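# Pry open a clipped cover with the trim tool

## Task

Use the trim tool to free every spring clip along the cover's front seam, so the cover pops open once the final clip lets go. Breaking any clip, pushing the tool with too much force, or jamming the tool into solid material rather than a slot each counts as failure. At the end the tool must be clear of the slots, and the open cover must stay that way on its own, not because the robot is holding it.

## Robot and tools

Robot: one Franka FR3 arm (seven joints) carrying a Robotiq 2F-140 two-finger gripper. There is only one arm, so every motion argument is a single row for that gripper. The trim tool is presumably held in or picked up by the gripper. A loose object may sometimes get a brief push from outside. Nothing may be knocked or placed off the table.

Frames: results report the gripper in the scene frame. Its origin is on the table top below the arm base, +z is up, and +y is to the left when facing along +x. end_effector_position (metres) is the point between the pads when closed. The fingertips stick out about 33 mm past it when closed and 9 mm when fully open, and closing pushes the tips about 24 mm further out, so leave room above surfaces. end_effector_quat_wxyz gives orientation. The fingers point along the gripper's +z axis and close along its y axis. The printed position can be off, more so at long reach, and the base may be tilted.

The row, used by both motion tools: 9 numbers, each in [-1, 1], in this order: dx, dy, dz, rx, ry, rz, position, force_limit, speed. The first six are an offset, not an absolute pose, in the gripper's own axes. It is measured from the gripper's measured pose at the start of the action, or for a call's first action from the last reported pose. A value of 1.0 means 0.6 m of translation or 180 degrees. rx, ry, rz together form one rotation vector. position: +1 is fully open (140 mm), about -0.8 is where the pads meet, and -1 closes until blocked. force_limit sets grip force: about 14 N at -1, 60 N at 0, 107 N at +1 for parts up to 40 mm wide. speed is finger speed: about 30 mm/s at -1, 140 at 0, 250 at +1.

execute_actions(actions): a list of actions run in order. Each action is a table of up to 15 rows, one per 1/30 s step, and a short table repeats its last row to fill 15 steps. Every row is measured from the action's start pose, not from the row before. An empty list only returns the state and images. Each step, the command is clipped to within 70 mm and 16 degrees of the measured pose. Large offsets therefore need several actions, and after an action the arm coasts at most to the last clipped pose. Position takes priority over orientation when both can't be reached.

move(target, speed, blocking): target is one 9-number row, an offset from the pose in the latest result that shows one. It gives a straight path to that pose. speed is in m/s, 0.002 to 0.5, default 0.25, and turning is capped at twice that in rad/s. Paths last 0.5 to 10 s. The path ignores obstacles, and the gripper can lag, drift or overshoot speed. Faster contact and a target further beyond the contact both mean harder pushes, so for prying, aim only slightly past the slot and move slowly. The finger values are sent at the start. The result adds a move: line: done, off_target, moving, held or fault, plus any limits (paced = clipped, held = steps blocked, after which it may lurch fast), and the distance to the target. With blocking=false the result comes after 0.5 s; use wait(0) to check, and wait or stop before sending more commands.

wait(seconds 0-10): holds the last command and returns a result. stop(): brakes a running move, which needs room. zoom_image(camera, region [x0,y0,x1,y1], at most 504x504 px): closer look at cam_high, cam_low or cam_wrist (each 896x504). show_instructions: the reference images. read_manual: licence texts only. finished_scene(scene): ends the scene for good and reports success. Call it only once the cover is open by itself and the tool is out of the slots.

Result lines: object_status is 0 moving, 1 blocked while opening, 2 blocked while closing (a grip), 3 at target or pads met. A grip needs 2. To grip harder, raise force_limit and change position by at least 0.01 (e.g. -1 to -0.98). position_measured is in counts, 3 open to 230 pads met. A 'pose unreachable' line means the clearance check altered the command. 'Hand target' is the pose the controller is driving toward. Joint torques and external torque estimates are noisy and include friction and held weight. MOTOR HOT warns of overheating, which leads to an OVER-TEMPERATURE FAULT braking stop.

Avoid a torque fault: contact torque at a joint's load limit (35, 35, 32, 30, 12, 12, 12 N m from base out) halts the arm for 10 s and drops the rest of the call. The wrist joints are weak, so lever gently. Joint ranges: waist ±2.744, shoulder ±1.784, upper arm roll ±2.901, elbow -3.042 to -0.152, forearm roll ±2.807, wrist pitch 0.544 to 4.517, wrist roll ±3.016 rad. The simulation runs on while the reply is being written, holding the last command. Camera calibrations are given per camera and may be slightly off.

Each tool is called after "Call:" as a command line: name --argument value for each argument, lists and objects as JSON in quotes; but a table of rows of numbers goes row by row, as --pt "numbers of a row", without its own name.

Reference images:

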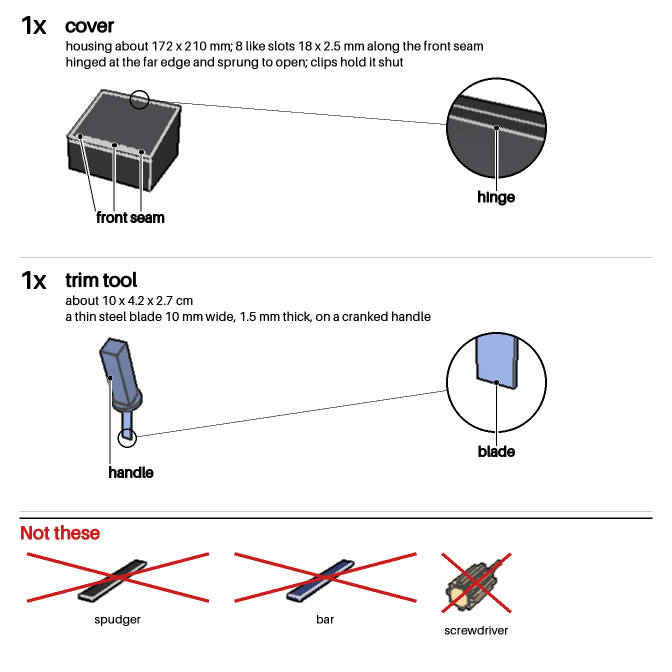

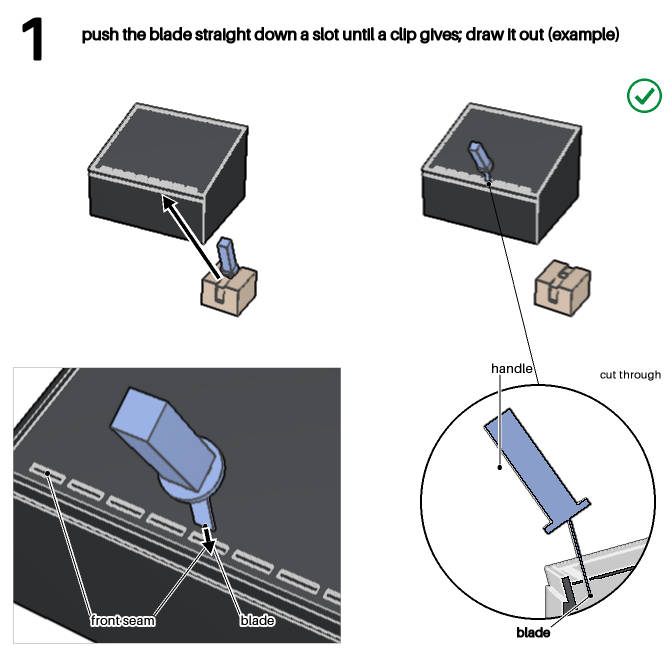

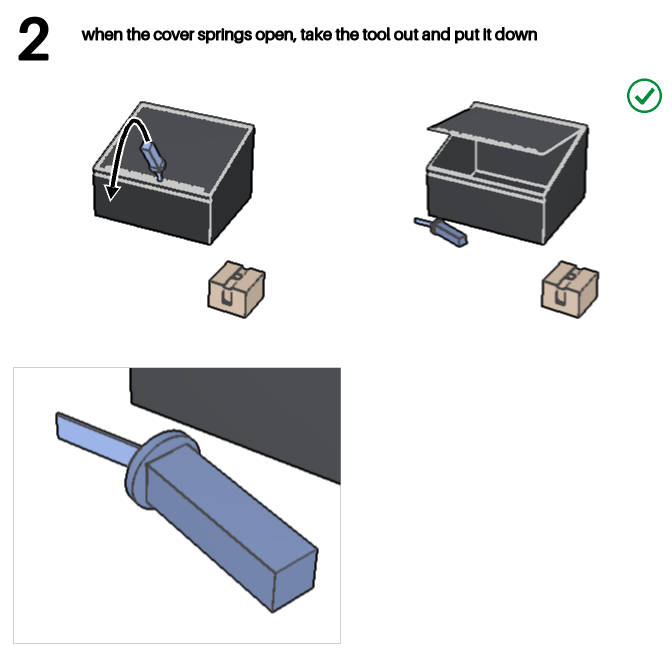

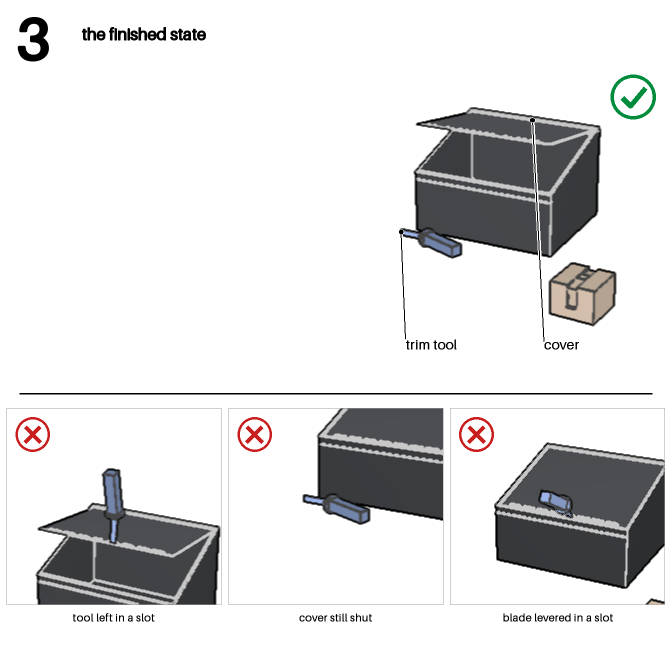

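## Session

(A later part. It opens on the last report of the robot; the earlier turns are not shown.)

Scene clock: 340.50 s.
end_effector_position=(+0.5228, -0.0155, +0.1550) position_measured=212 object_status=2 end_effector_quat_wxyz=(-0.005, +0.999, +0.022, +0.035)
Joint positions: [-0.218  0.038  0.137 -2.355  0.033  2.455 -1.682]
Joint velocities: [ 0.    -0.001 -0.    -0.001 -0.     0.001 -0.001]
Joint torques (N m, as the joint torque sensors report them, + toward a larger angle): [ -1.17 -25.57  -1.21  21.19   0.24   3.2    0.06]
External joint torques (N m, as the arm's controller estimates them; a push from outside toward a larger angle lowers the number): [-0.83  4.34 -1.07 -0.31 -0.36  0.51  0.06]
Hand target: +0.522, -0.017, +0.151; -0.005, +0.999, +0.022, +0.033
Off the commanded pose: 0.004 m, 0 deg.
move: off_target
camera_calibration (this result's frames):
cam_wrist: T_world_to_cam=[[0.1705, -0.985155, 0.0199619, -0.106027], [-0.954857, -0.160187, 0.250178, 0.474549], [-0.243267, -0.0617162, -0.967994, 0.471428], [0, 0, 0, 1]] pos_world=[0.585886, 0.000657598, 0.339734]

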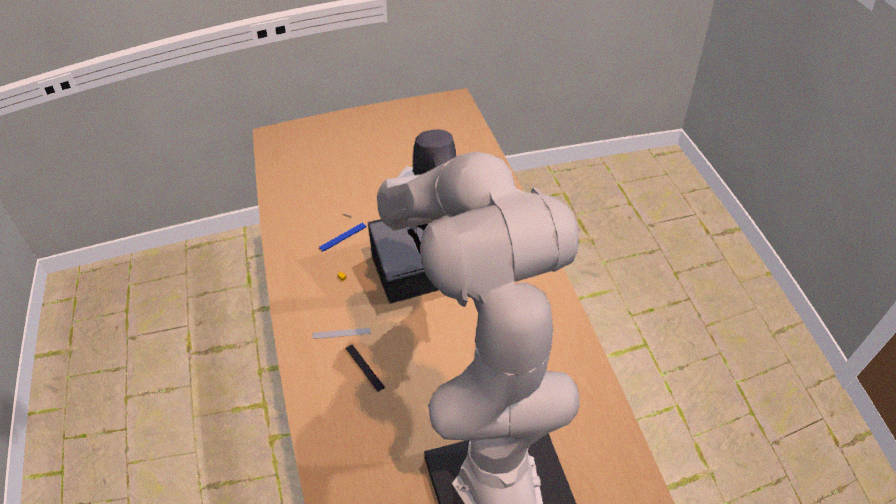

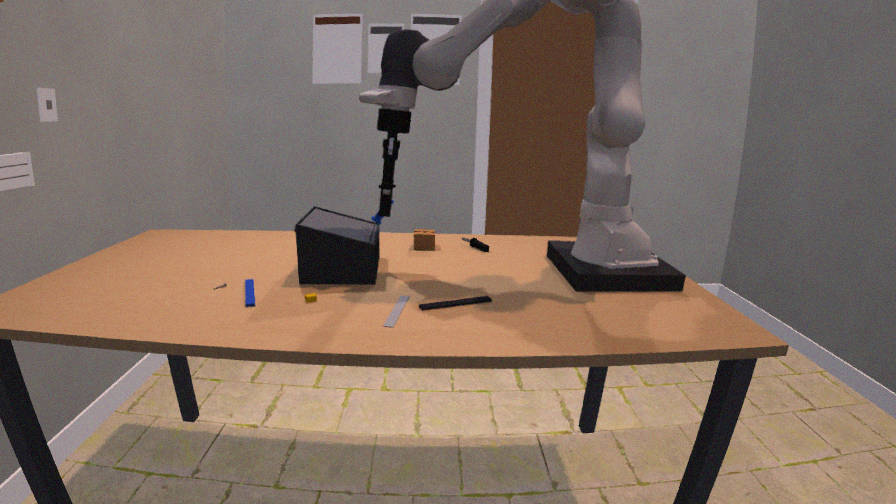

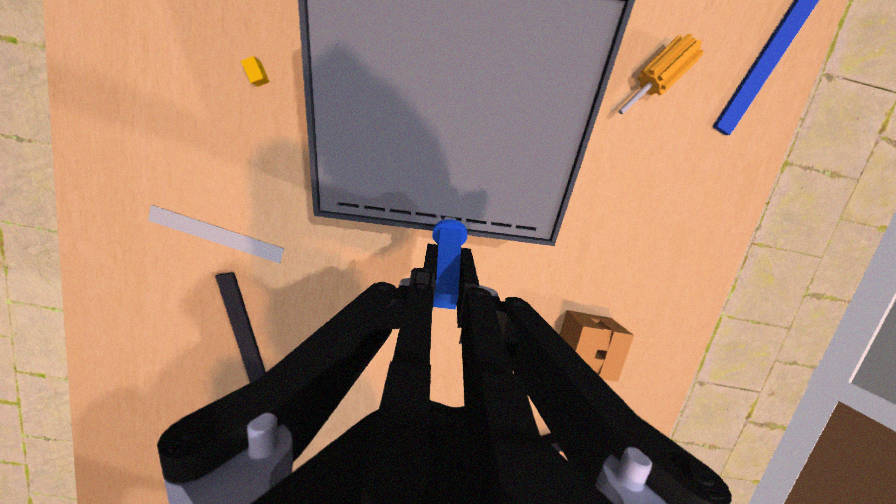

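Call:
execute_actions --actions '[[[-0.0029,0.002,0.0067,0,-0.0015,0,-1,0.8,-0.6],[-0.0030,0.002,0.0070,0,-0.00157,0,-1,0.8,-0.6],[-0.0031,0.002,0.0073,0,-0.00164,0,-1,0.8,-0.6],[-0.0032,0.002,0.0076,0,-0.00171,0,-1,0.8,-0.6],[-0.0033,0.002,0.0079,0,-0.00178,0,-1,0.8,-0.6],[-0.0034,0.002,0.0082,0,-0.00185,0,-1,0.8,-0.6],[-0.0035,0.002,0.0085,0,-0.00192,0,-1,0.8,-0.6],[-0.0036,0.002,0.0088,0,-0.00199,0,-1,0.8,-0.6],[-0.0037,0.002,0.0091,0,-0.00206,0,-1,0.8,-0.6],[-0.0038,0.002,0.0094,0,-0.00213,0,-1,0.8,-0.6],[-0.0039,0.002,0.0097,0,-0.0022,0,-1,0.8,-0.6],[-0.0040,0.002,0.0100,0,-0.00227,0,-1,0.8,-0.6],[-0.0041,0.002,0.0102,0,-0.00234,0,-1,0.8,-0.6],[-0.0042,0.002,0.0104,0,-0.00241,0,-1,0.8,-0.6],[-0.0043,0.002,0.0106,0,-0.00248,0,-1,0.8,-0.6]]]'

Call:
wait --seconds 0.5

Scene clock: 346.57 s.
end_effector_position=(+0.5229, -0.0155, +0.1550) position_measured=212 object_status=2 end_effector_quat_wxyz=(-0.005, +0.999, +0.022, +0.035)
Joint positions: [-0.218  0.038  0.137 -2.355  0.033  2.455 -1.682]
Joint velocities: [-0.001  0.002  0.     0.001 -0.     0.001 -0.001]
Joint torques (N m, as the joint torque sensors report them, + toward a larger angle): [ -1.17 -22.8   -1.18  20.5   -0.02   3.48   0.12]
External joint torques (N m, as the arm's controller estimates them; a push from outside toward a larger angle lowers the number): [-0.77  6.99 -0.98 -0.98 -0.62  0.8   0.12]
Hand target: +0.521, -0.017, +0.149; -0.005, +0.999, +0.022, +0.031
Off the commanded pose: 0.007 m, 0 deg.
camera_calibration (this result's frames):
cam_wrist: T_world_to_cam=[[0.170495, -0.985156, 0.0199674, -0.106034], [-0.954876, -0.160186, 0.250106, 0.474616], [-0.243195, -0.0617083, -0.968013, 0.47139], [0, 0, 0, 1]] pos_world=[0.585917, 0.000655149, 0.339724]

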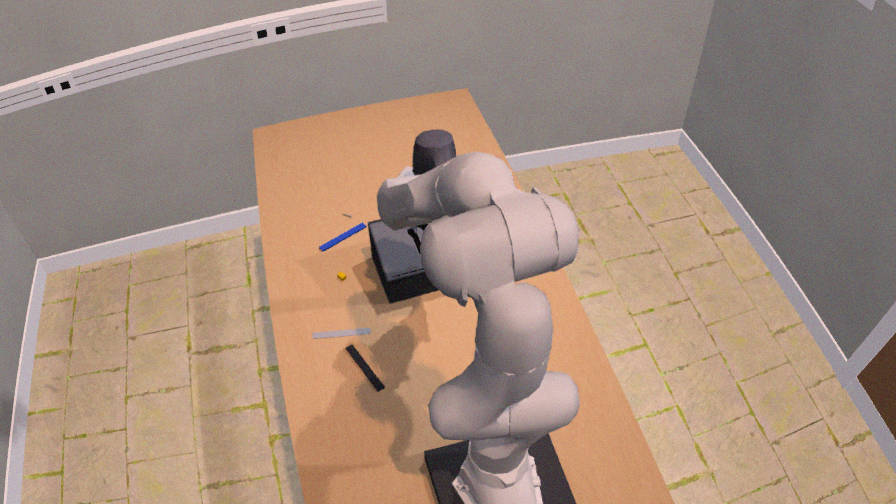

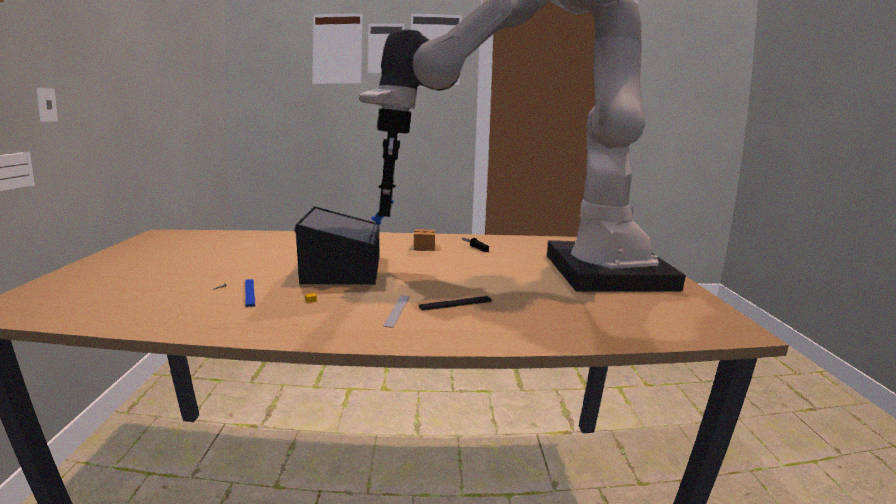

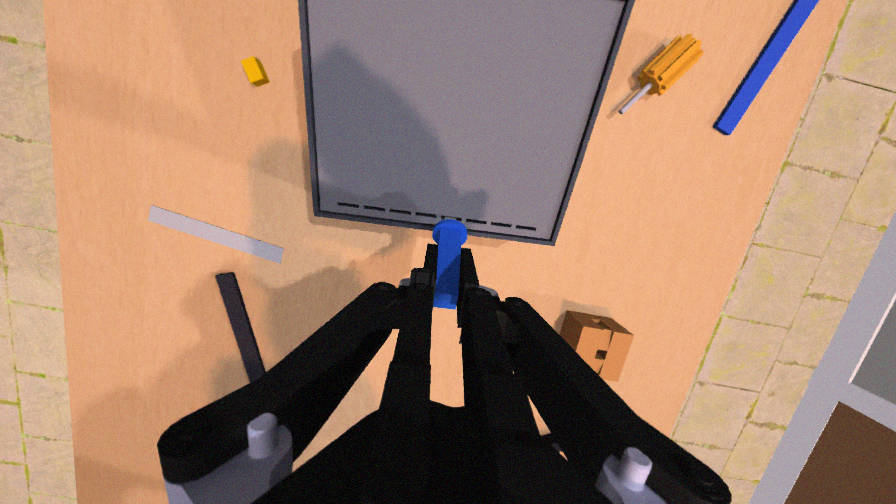

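Scene clock: 347.07 s.
end_effector_position=(+0.5229, -0.0155, +0.1550) position_measured=212 object_status=2 end_effector_quat_wxyz=(-0.005, +0.999, +0.022, +0.035)
Joint positions: [-0.218  0.038  0.137 -2.355  0.033  2.455 -1.682]
Joint velocities: [-0.     0.     0.001  0.001  0.     0.    -0.   ]
Joint torques (N m, as the joint torque sensors report them, + toward a larger angle): [ -1.13 -22.7   -1.38  20.82  -0.05   3.48   0.13]
External joint torques (N m, as the arm's controller estimates them; a push from outside toward a larger angle lowers the number): [-0.81  7.11 -1.26 -0.65 -0.65  0.8   0.13]
Hand target: +0.521, -0.017, +0.149; -0.005, +0.999, +0.022, +0.031
Off the commanded pose: 0.007 m, 0 deg.
wait: 0.50 s; at rest by 0.17 s
camera_calibration (this result's frames):
cam_wrist: T_world_to_cam=[[0.170494, -0.985156, 0.0199682, -0.106037], [-0.95488, -0.160185, 0.25009, 0.474633], [-0.243179, -0.0617061, -0.968017, 0.471391], [0, 0, 0, 1]] pos_world=[0.585929, 0.000654082, 0.33973]

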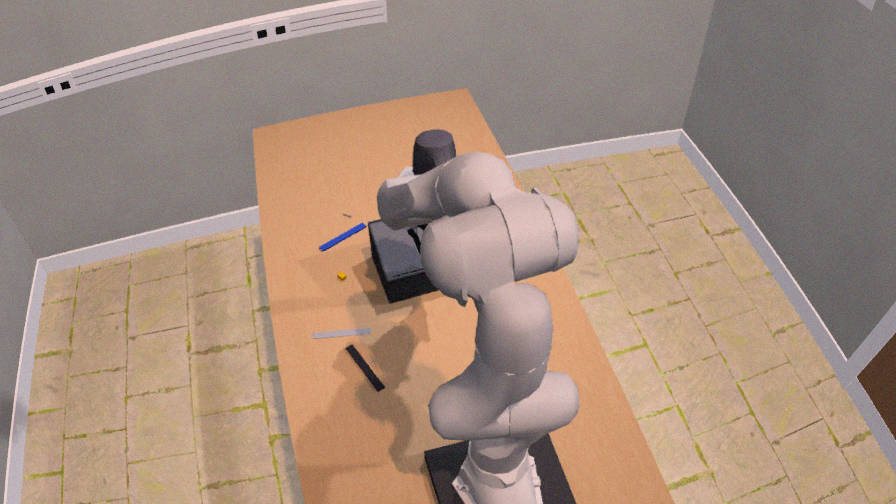

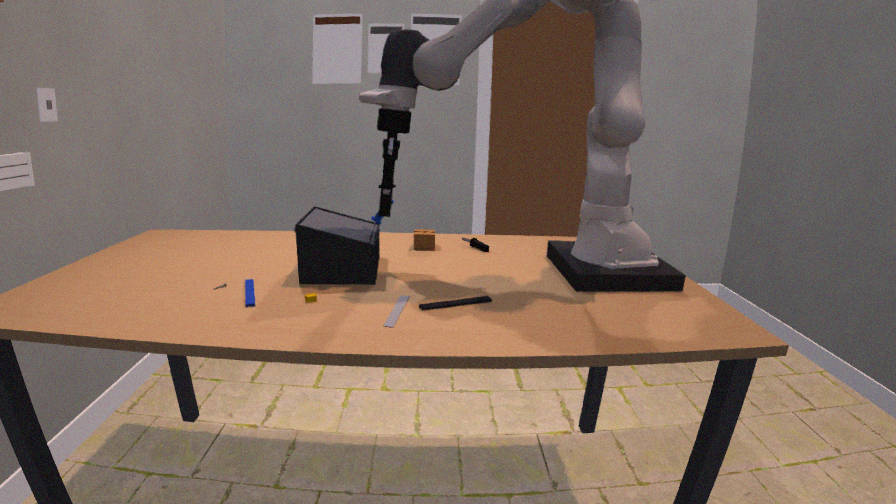

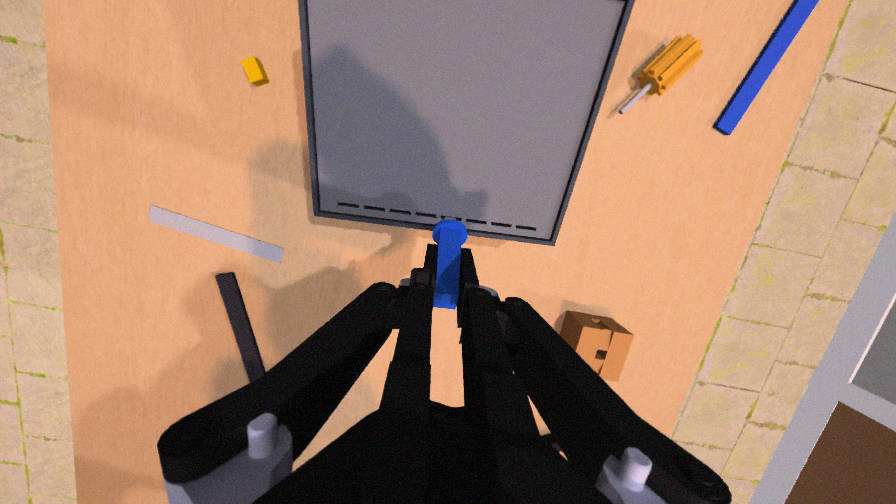

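Call:
move --target '[-0.00645,0,-0.028,0,-0.0006,0,-1,0.8,-0.6]' --speed 0.012

Call:
move --target '[0.0030,0.042,0.0078,-0.0016,0.0004,-0.003,-1,0.8,-0.6]' --speed 0.015

Call:
wait --seconds 0.4

Call:
zoom_image --camera "cam_wrist" --region '[434,202,474,227]'

Scene clock: 352.00 s.
end_effector_position=(+0.5192, -0.0154, +0.1709) position_measured=212 object_status=2 end_effector_quat_wxyz=(-0.004, +0.999, +0.021, +0.036)
Joint positions: [-0.218 -0.001  0.137 -2.356  0.037  2.418 -1.682]
Joint velocities: [ 0.001  0.001  0.     0.    -0.001 -0.008 -0.001]
Joint torques (N m, as the joint torque sensors report them, + toward a larger angle): [ -0.64 -30.62  -1.27  22.42   1.7    2.15  -0.24]
External joint torques (N m, as the arm's controller estimates them; a push from outside toward a larger angle lowers the number): [-0.27 -1.81 -0.89  0.53  1.08 -0.54 -0.24]
Hand target: +0.518, -0.016, +0.171; -0.005, +0.999, +0.022, +0.034
Off the commanded pose: 0.002 m, 0 deg.
move: done
camera_calibration (this result's frames):
cam_wrist: T_world_to_cam=[[0.168646, -0.985435, 0.021804, -0.104948], [-0.955424, -0.157992, 0.249405, 0.467592], [-0.242328, -0.0628933, -0.968154, 0.485397], [0, 0, 0, 1]] pos_world=[0.582073, 0.000984071, 0.355608]

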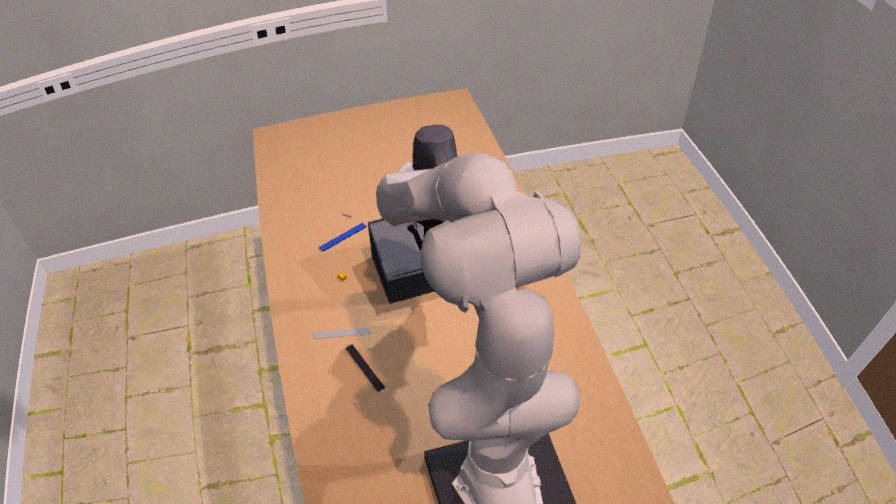

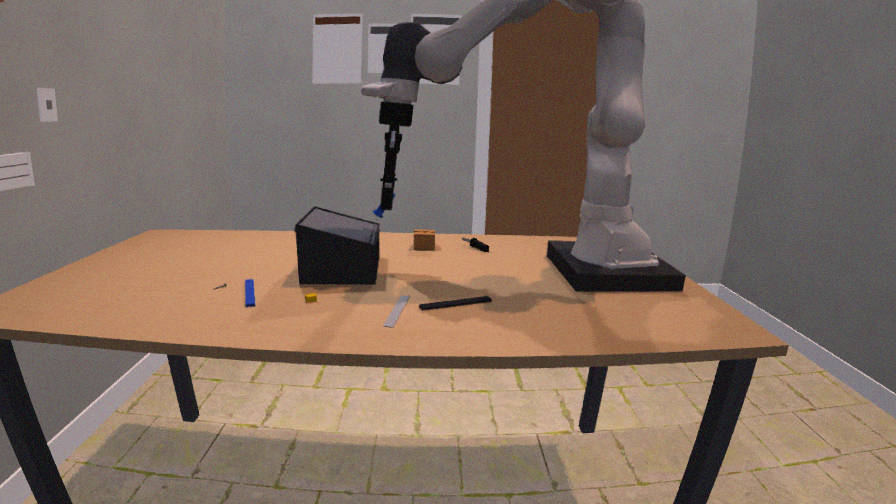

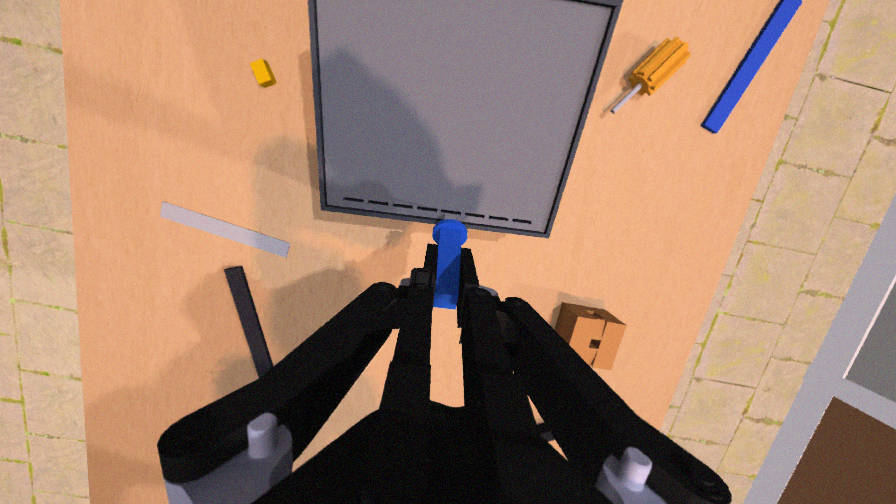

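Scene clock: 353.93 s.
end_effector_position=(+0.5213, -0.0373, +0.1666) position_measured=212 object_status=2 end_effector_quat_wxyz=(-0.003, +0.999, +0.021, +0.035)
Joint positions: [-0.238  0.017  0.115 -2.346  0.035  2.424 -1.722]
Joint velocities: [-0.    -0.    -0.     0.001 -0.001  0.003 -0.016]
Joint torques (N m, as the joint torque sensors report them, + toward a larger angle): [ -1.94 -27.69  -1.9   23.78  -0.2    3.13  -0.31]
External joint torques (N m, as the arm's controller estimates them; a push from outside toward a larger angle lowers the number): [-1.57  1.97 -1.59  1.96 -0.82  0.45 -0.31]
Hand target: +0.523, -0.040, +0.166; -0.002, +0.999, +0.026, +0.037
Off the commanded pose: 0.003 m, 1 deg.
move: done
camera_calibration (this result's frames):
cam_wrist: T_world_to_cam=[[0.168155, -0.98549, 0.0230812, -0.126722], [-0.955209, -0.157114, 0.250781, 0.46693], [-0.243515, -0.0642173, -0.967769, 0.480897], [0, 0, 0, 1]] pos_world=[0.584431, -0.0206398, 0.351225]

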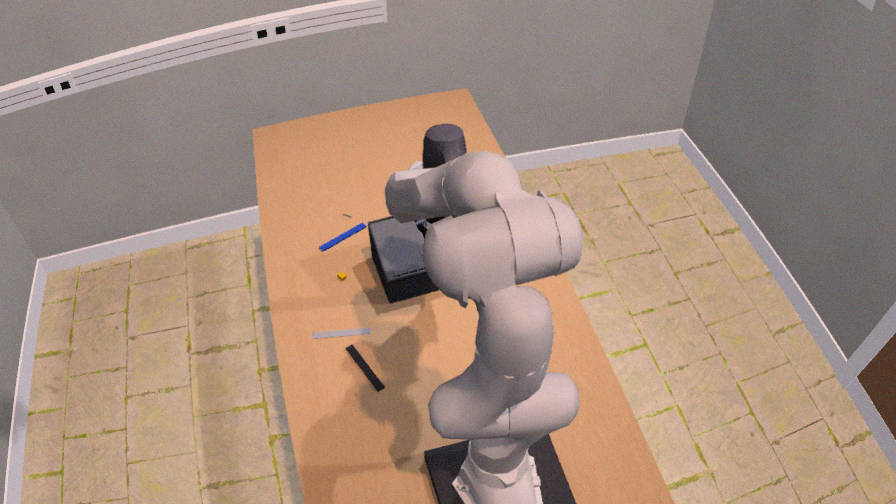

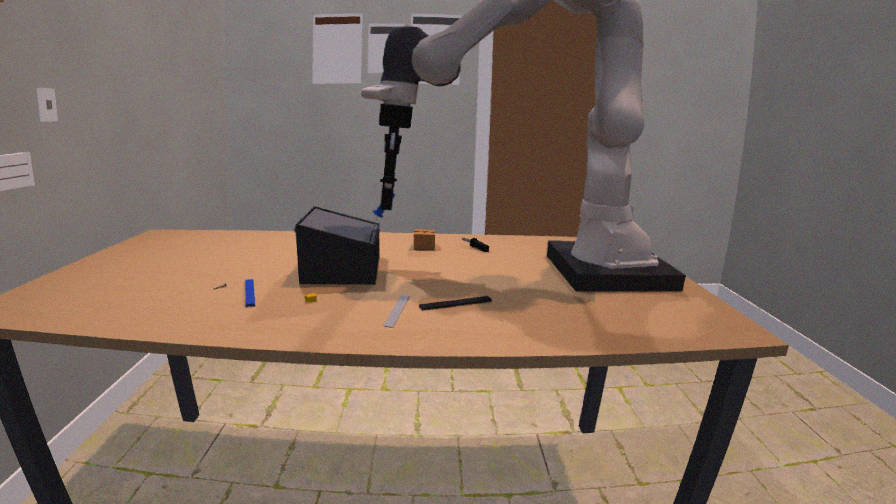

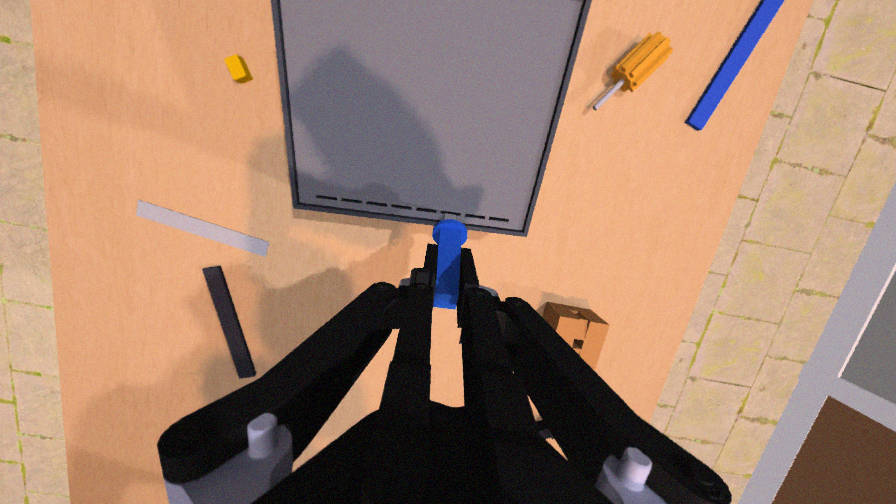

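Scene clock: 354.33 s.
end_effector_position=(+0.5215, -0.0373, +0.1667) position_measured=212 object_status=2 end_effector_quat_wxyz=(-0.003, +0.999, +0.022, +0.035)
Joint positions: [-0.238  0.017  0.115 -2.346  0.035  2.425 -1.726]
Joint velocities: [-0.     0.001 -0.001  0.     0.001 -0.    -0.008]
Joint torques (N m, as the joint torque sensors report them, + toward a larger angle): [ -1.9  -27.9   -1.96  23.68  -0.2    3.11  -0.08]
External joint torques (N m, as the arm's controller estimates them; a push from outside toward a larger angle lowers the number): [-1.48  1.66 -1.62  1.85 -0.82  0.43 -0.09]
Hand target: +0.523, -0.040, +0.166; -0.002, +0.999, +0.026, +0.037
Off the commanded pose: 0.003 m, 0 deg.
wait: 0.40 s; at rest by 0.17 s
camera_calibration (this result's frames):
cam_wrist: T_world_to_cam=[[0.171461, -0.984912, 0.0234456, -0.128554], [-0.954781, -0.160254, 0.250423, 0.466775], [-0.242887, -0.0653231, -0.967853, 0.480654], [0, 0, 0, 1]] pos_world=[0.584455, -0.0204137, 0.351326]

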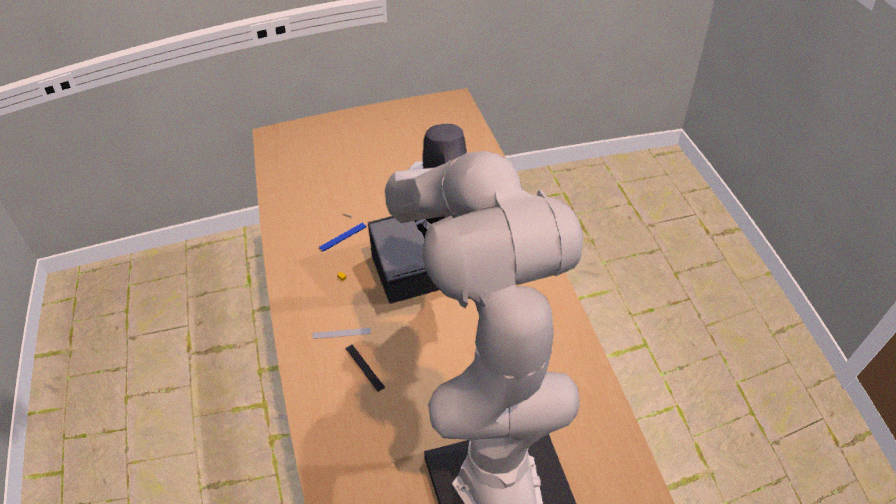

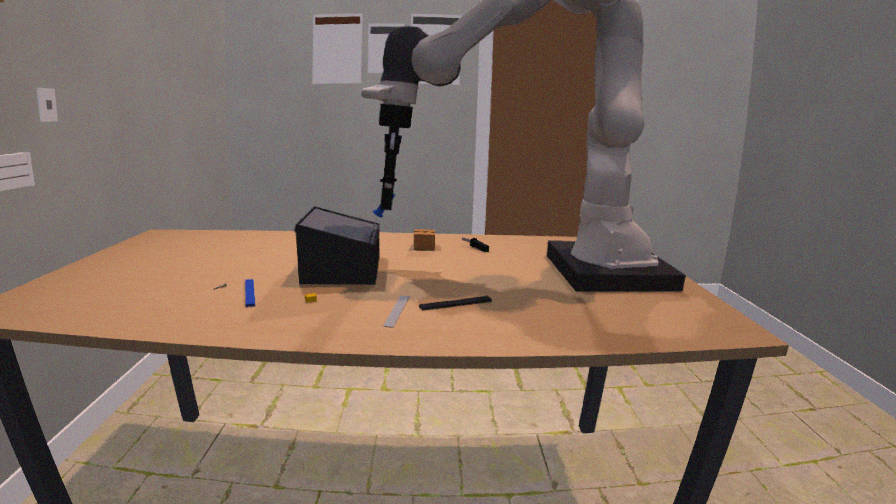

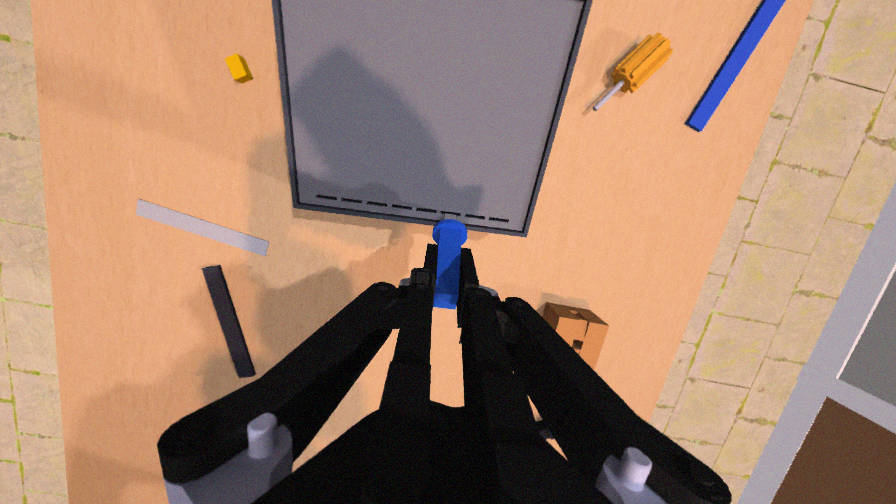

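Region (434, 202, 474, 227) of cam_wrist's 896x504 image, scaled by 12.600, with more detail than that image has; it fills the top 315 rows of this view, and the rest is white.

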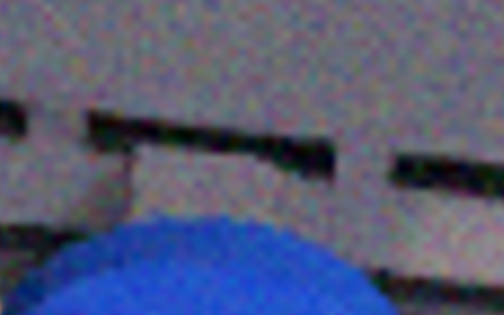

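Call:
move --target '[0.0031,0.002,0.0088,0,0.0008,0,-1,0.8,-0.6]' --speed 0.004

Scene clock: 357.23 s.
end_effector_position=(+0.5226, -0.0373, +0.1620) position_measured=212 object_status=2 end_effector_quat_wxyz=(-0.004, +0.999, +0.023, +0.035)
Joint positions: [-0.238  0.028  0.115 -2.346  0.035  2.436 -1.727]
Joint velocities: [ 0.     0.001 -0.    -0.001 -0.001  0.     0.001]
Joint torques (N m, as the joint torque sensors report them, + toward a larger angle): [ -0.85 -28.    -1.12  23.03   0.4    3.19   0.14]
External joint torques (N m, as the arm's controller estimates them; a push from outside toward a larger angle lowers the number): [-0.52  1.83 -0.92  1.36 -0.21  0.52  0.14]
Hand target: +0.524, -0.039, +0.162; -0.003, +0.999, +0.022, +0.036
Off the commanded pose: 0.002 m, 0 deg.
move: done
camera_calibration (this result's frames):
cam_wrist: T_world_to_cam=[[0.172355, -0.984778, 0.0225004, -0.128956], [-0.954601, -0.161352, 0.250406, 0.468859], [-0.242964, -0.0646376, -0.967879, 0.476441], [0, 0, 0, 1]] pos_world=[0.585557, -0.0205454, 0.346634]

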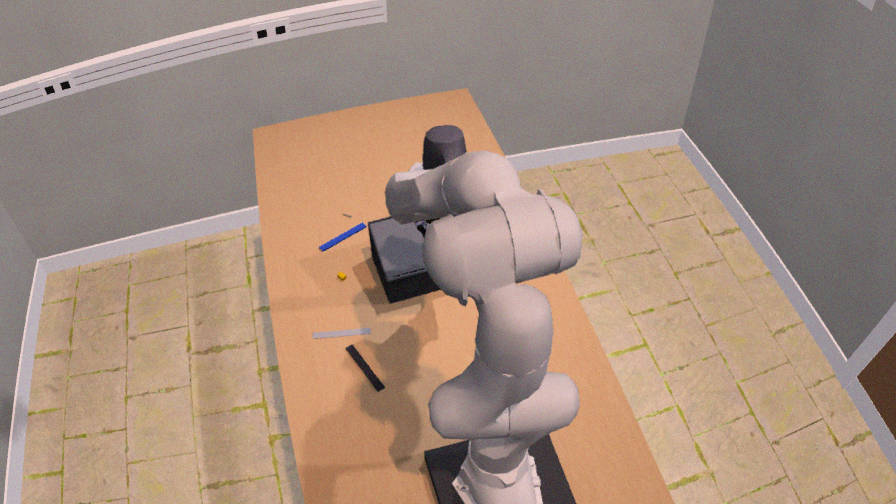

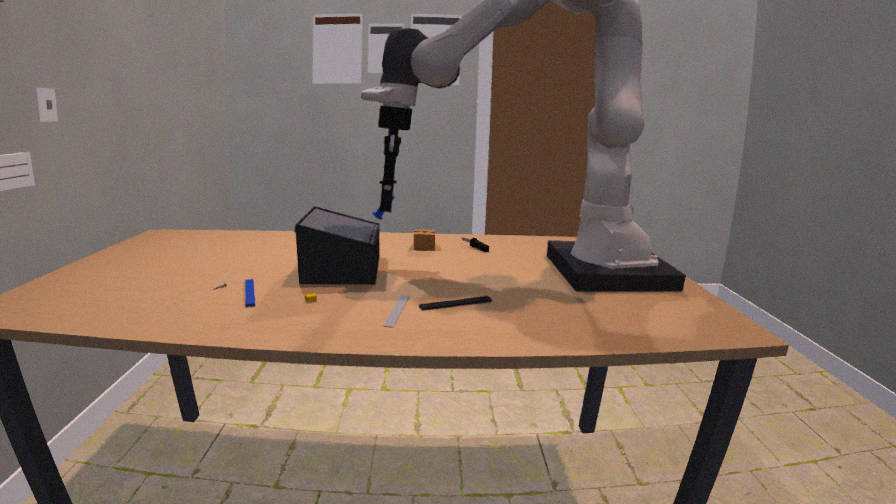

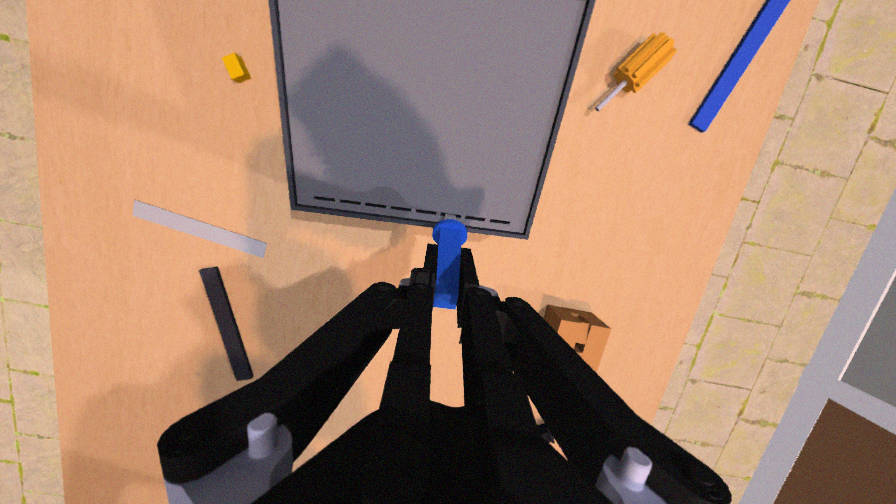

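Call:
move --target '[0.0030,0.002,0.0140,0,0.0003,0,-1,0.8,-0.6]' --speed 0.005

Scene clock: 360.73 s.
end_effector_position=(+0.5242, -0.0373, +0.1553) position_measured=212 object_status=2 end_effector_quat_wxyz=(-0.004, +0.999, +0.023, +0.035)
Joint positions: [-0.238  0.045  0.115 -2.345  0.035  2.451 -1.727]
Joint velocities: [-0.     0.001  0.001  0.    -0.     0.002 -0.001]
Joint torques (N m, as the joint torque sensors report them, + toward a larger angle): [ -0.95 -27.54  -1.01  22.91   0.03   3.29   0.14]
External joint torques (N m, as the arm's controller estimates them; a push from outside toward a larger angle lowers the number): [-0.63  2.74 -0.89  1.37 -0.57  0.61  0.14]
Hand target: +0.525, -0.039, +0.154; -0.003, +0.999, +0.023, +0.036
Off the commanded pose: 0.002 m, 0 deg.
move: done
camera_calibration (this result's frames):
cam_wrist: T_world_to_cam=[[0.171935, -0.984887, 0.0209032, -0.128582], [-0.954588, -0.16133, 0.250469, 0.472083], [-0.243311, -0.0630183, -0.967899, 0.470596], [0, 0, 0, 1]] pos_world=[0.587254, -0.0208219, 0.339936]

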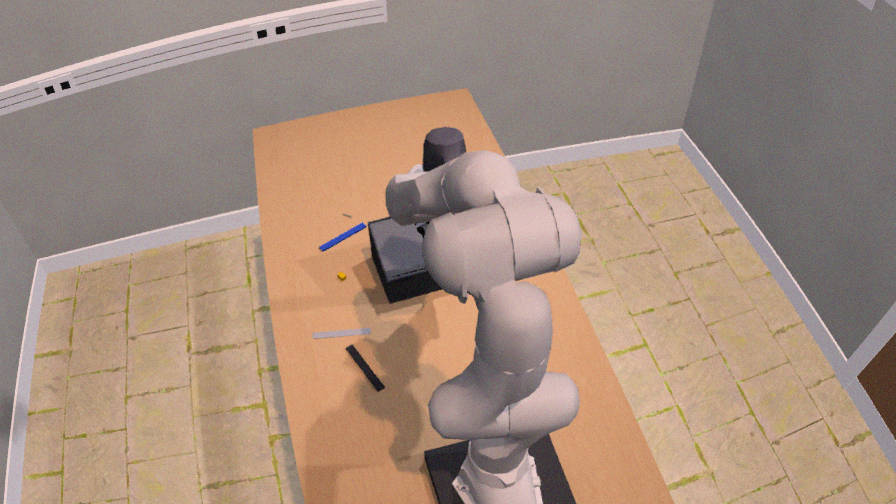

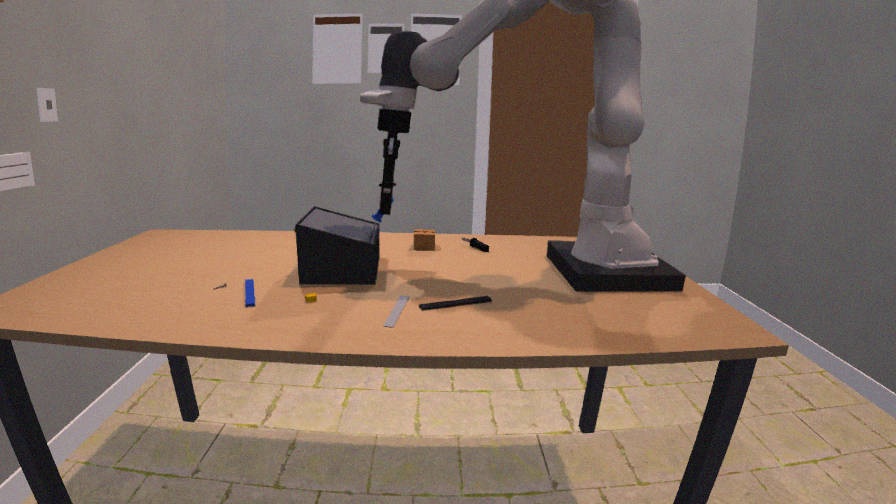

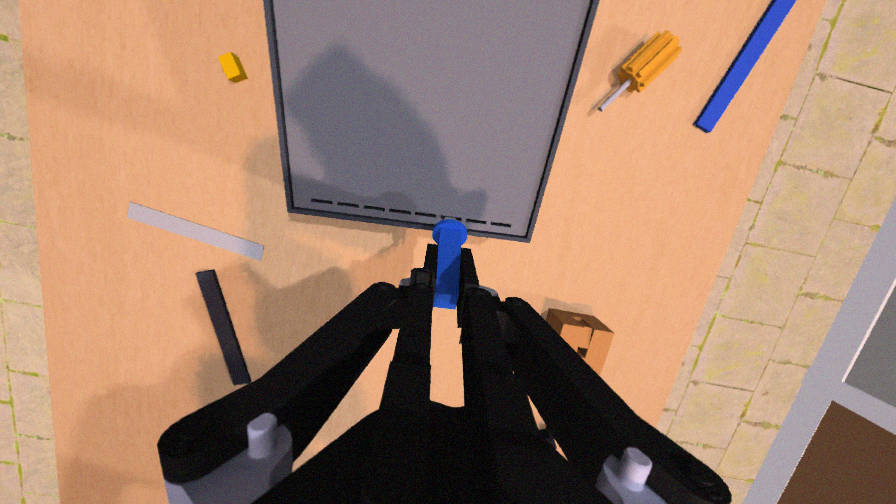

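Call:
wait --seconds 0

Scene clock: 363.90 s.
end_effector_position=(+0.5242, -0.0373, +0.1552) position_measured=212 object_status=2 end_effector_quat_wxyz=(-0.004, +0.999, +0.023, +0.035)
Joint positions: [-0.238  0.045  0.115 -2.345  0.035  2.451 -1.727]
Joint velocities: [-0.001  0.001  0.     0.001 -0.001 -0.001  0.   ]
Joint torques (N m, as the joint torque sensors report them, + toward a larger angle): [ -0.82 -27.52  -1.02  22.77   0.02   3.32   0.14]
External joint torques (N m, as the arm's controller estimates them; a push from outside toward a larger angle lowers the number): [-0.57  2.7  -0.97  1.23 -0.58  0.64  0.14]
Hand target: +0.525, -0.039, +0.154; -0.003, +0.999, +0.023, +0.036
Off the commanded pose: 0.002 m, 0 deg.
camera_calibration (this result's frames):
cam_wrist: T_world_to_cam=[[0.171933, -0.984887, 0.0208921, -0.128581], [-0.954588, -0.16133, 0.250468, 0.472108], [-0.243312, -0.063007, -0.967899, 0.470564], [0, 0, 0, 1]] pos_world=[0.58727, -0.0208238, 0.339897]

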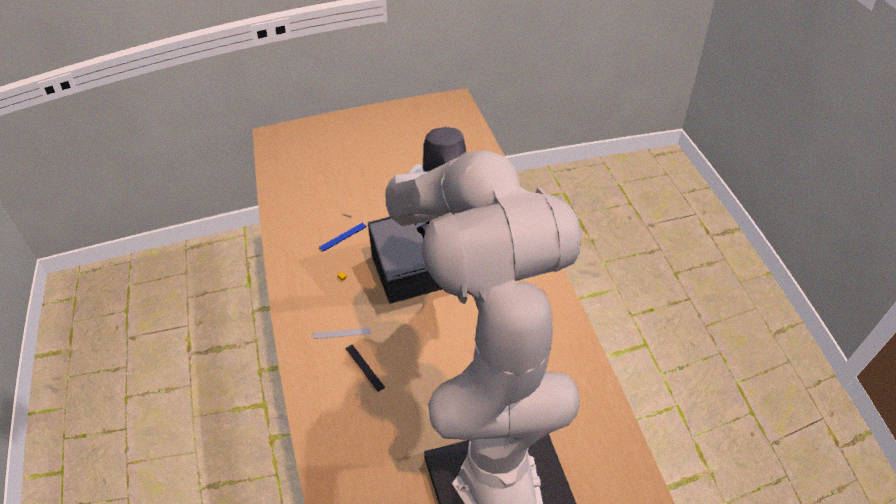

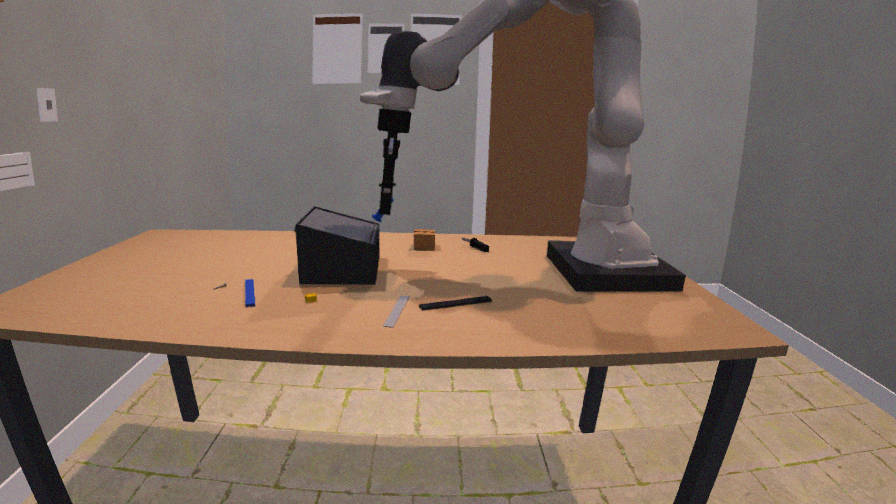

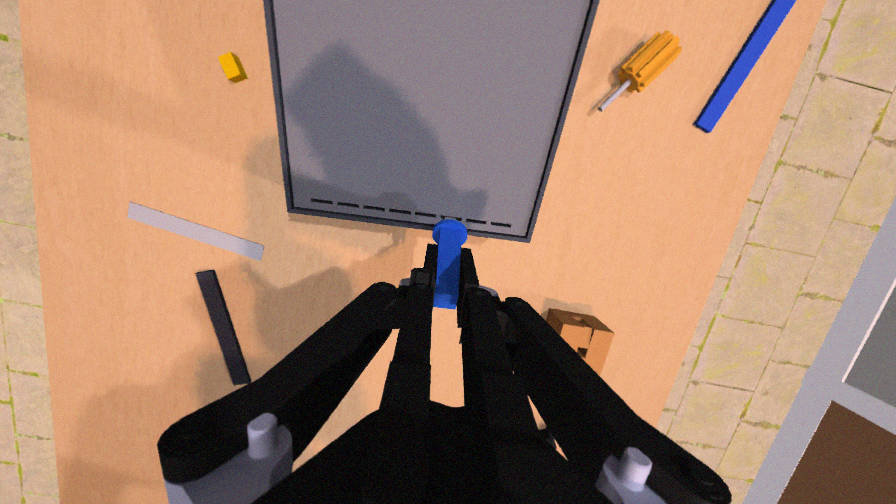

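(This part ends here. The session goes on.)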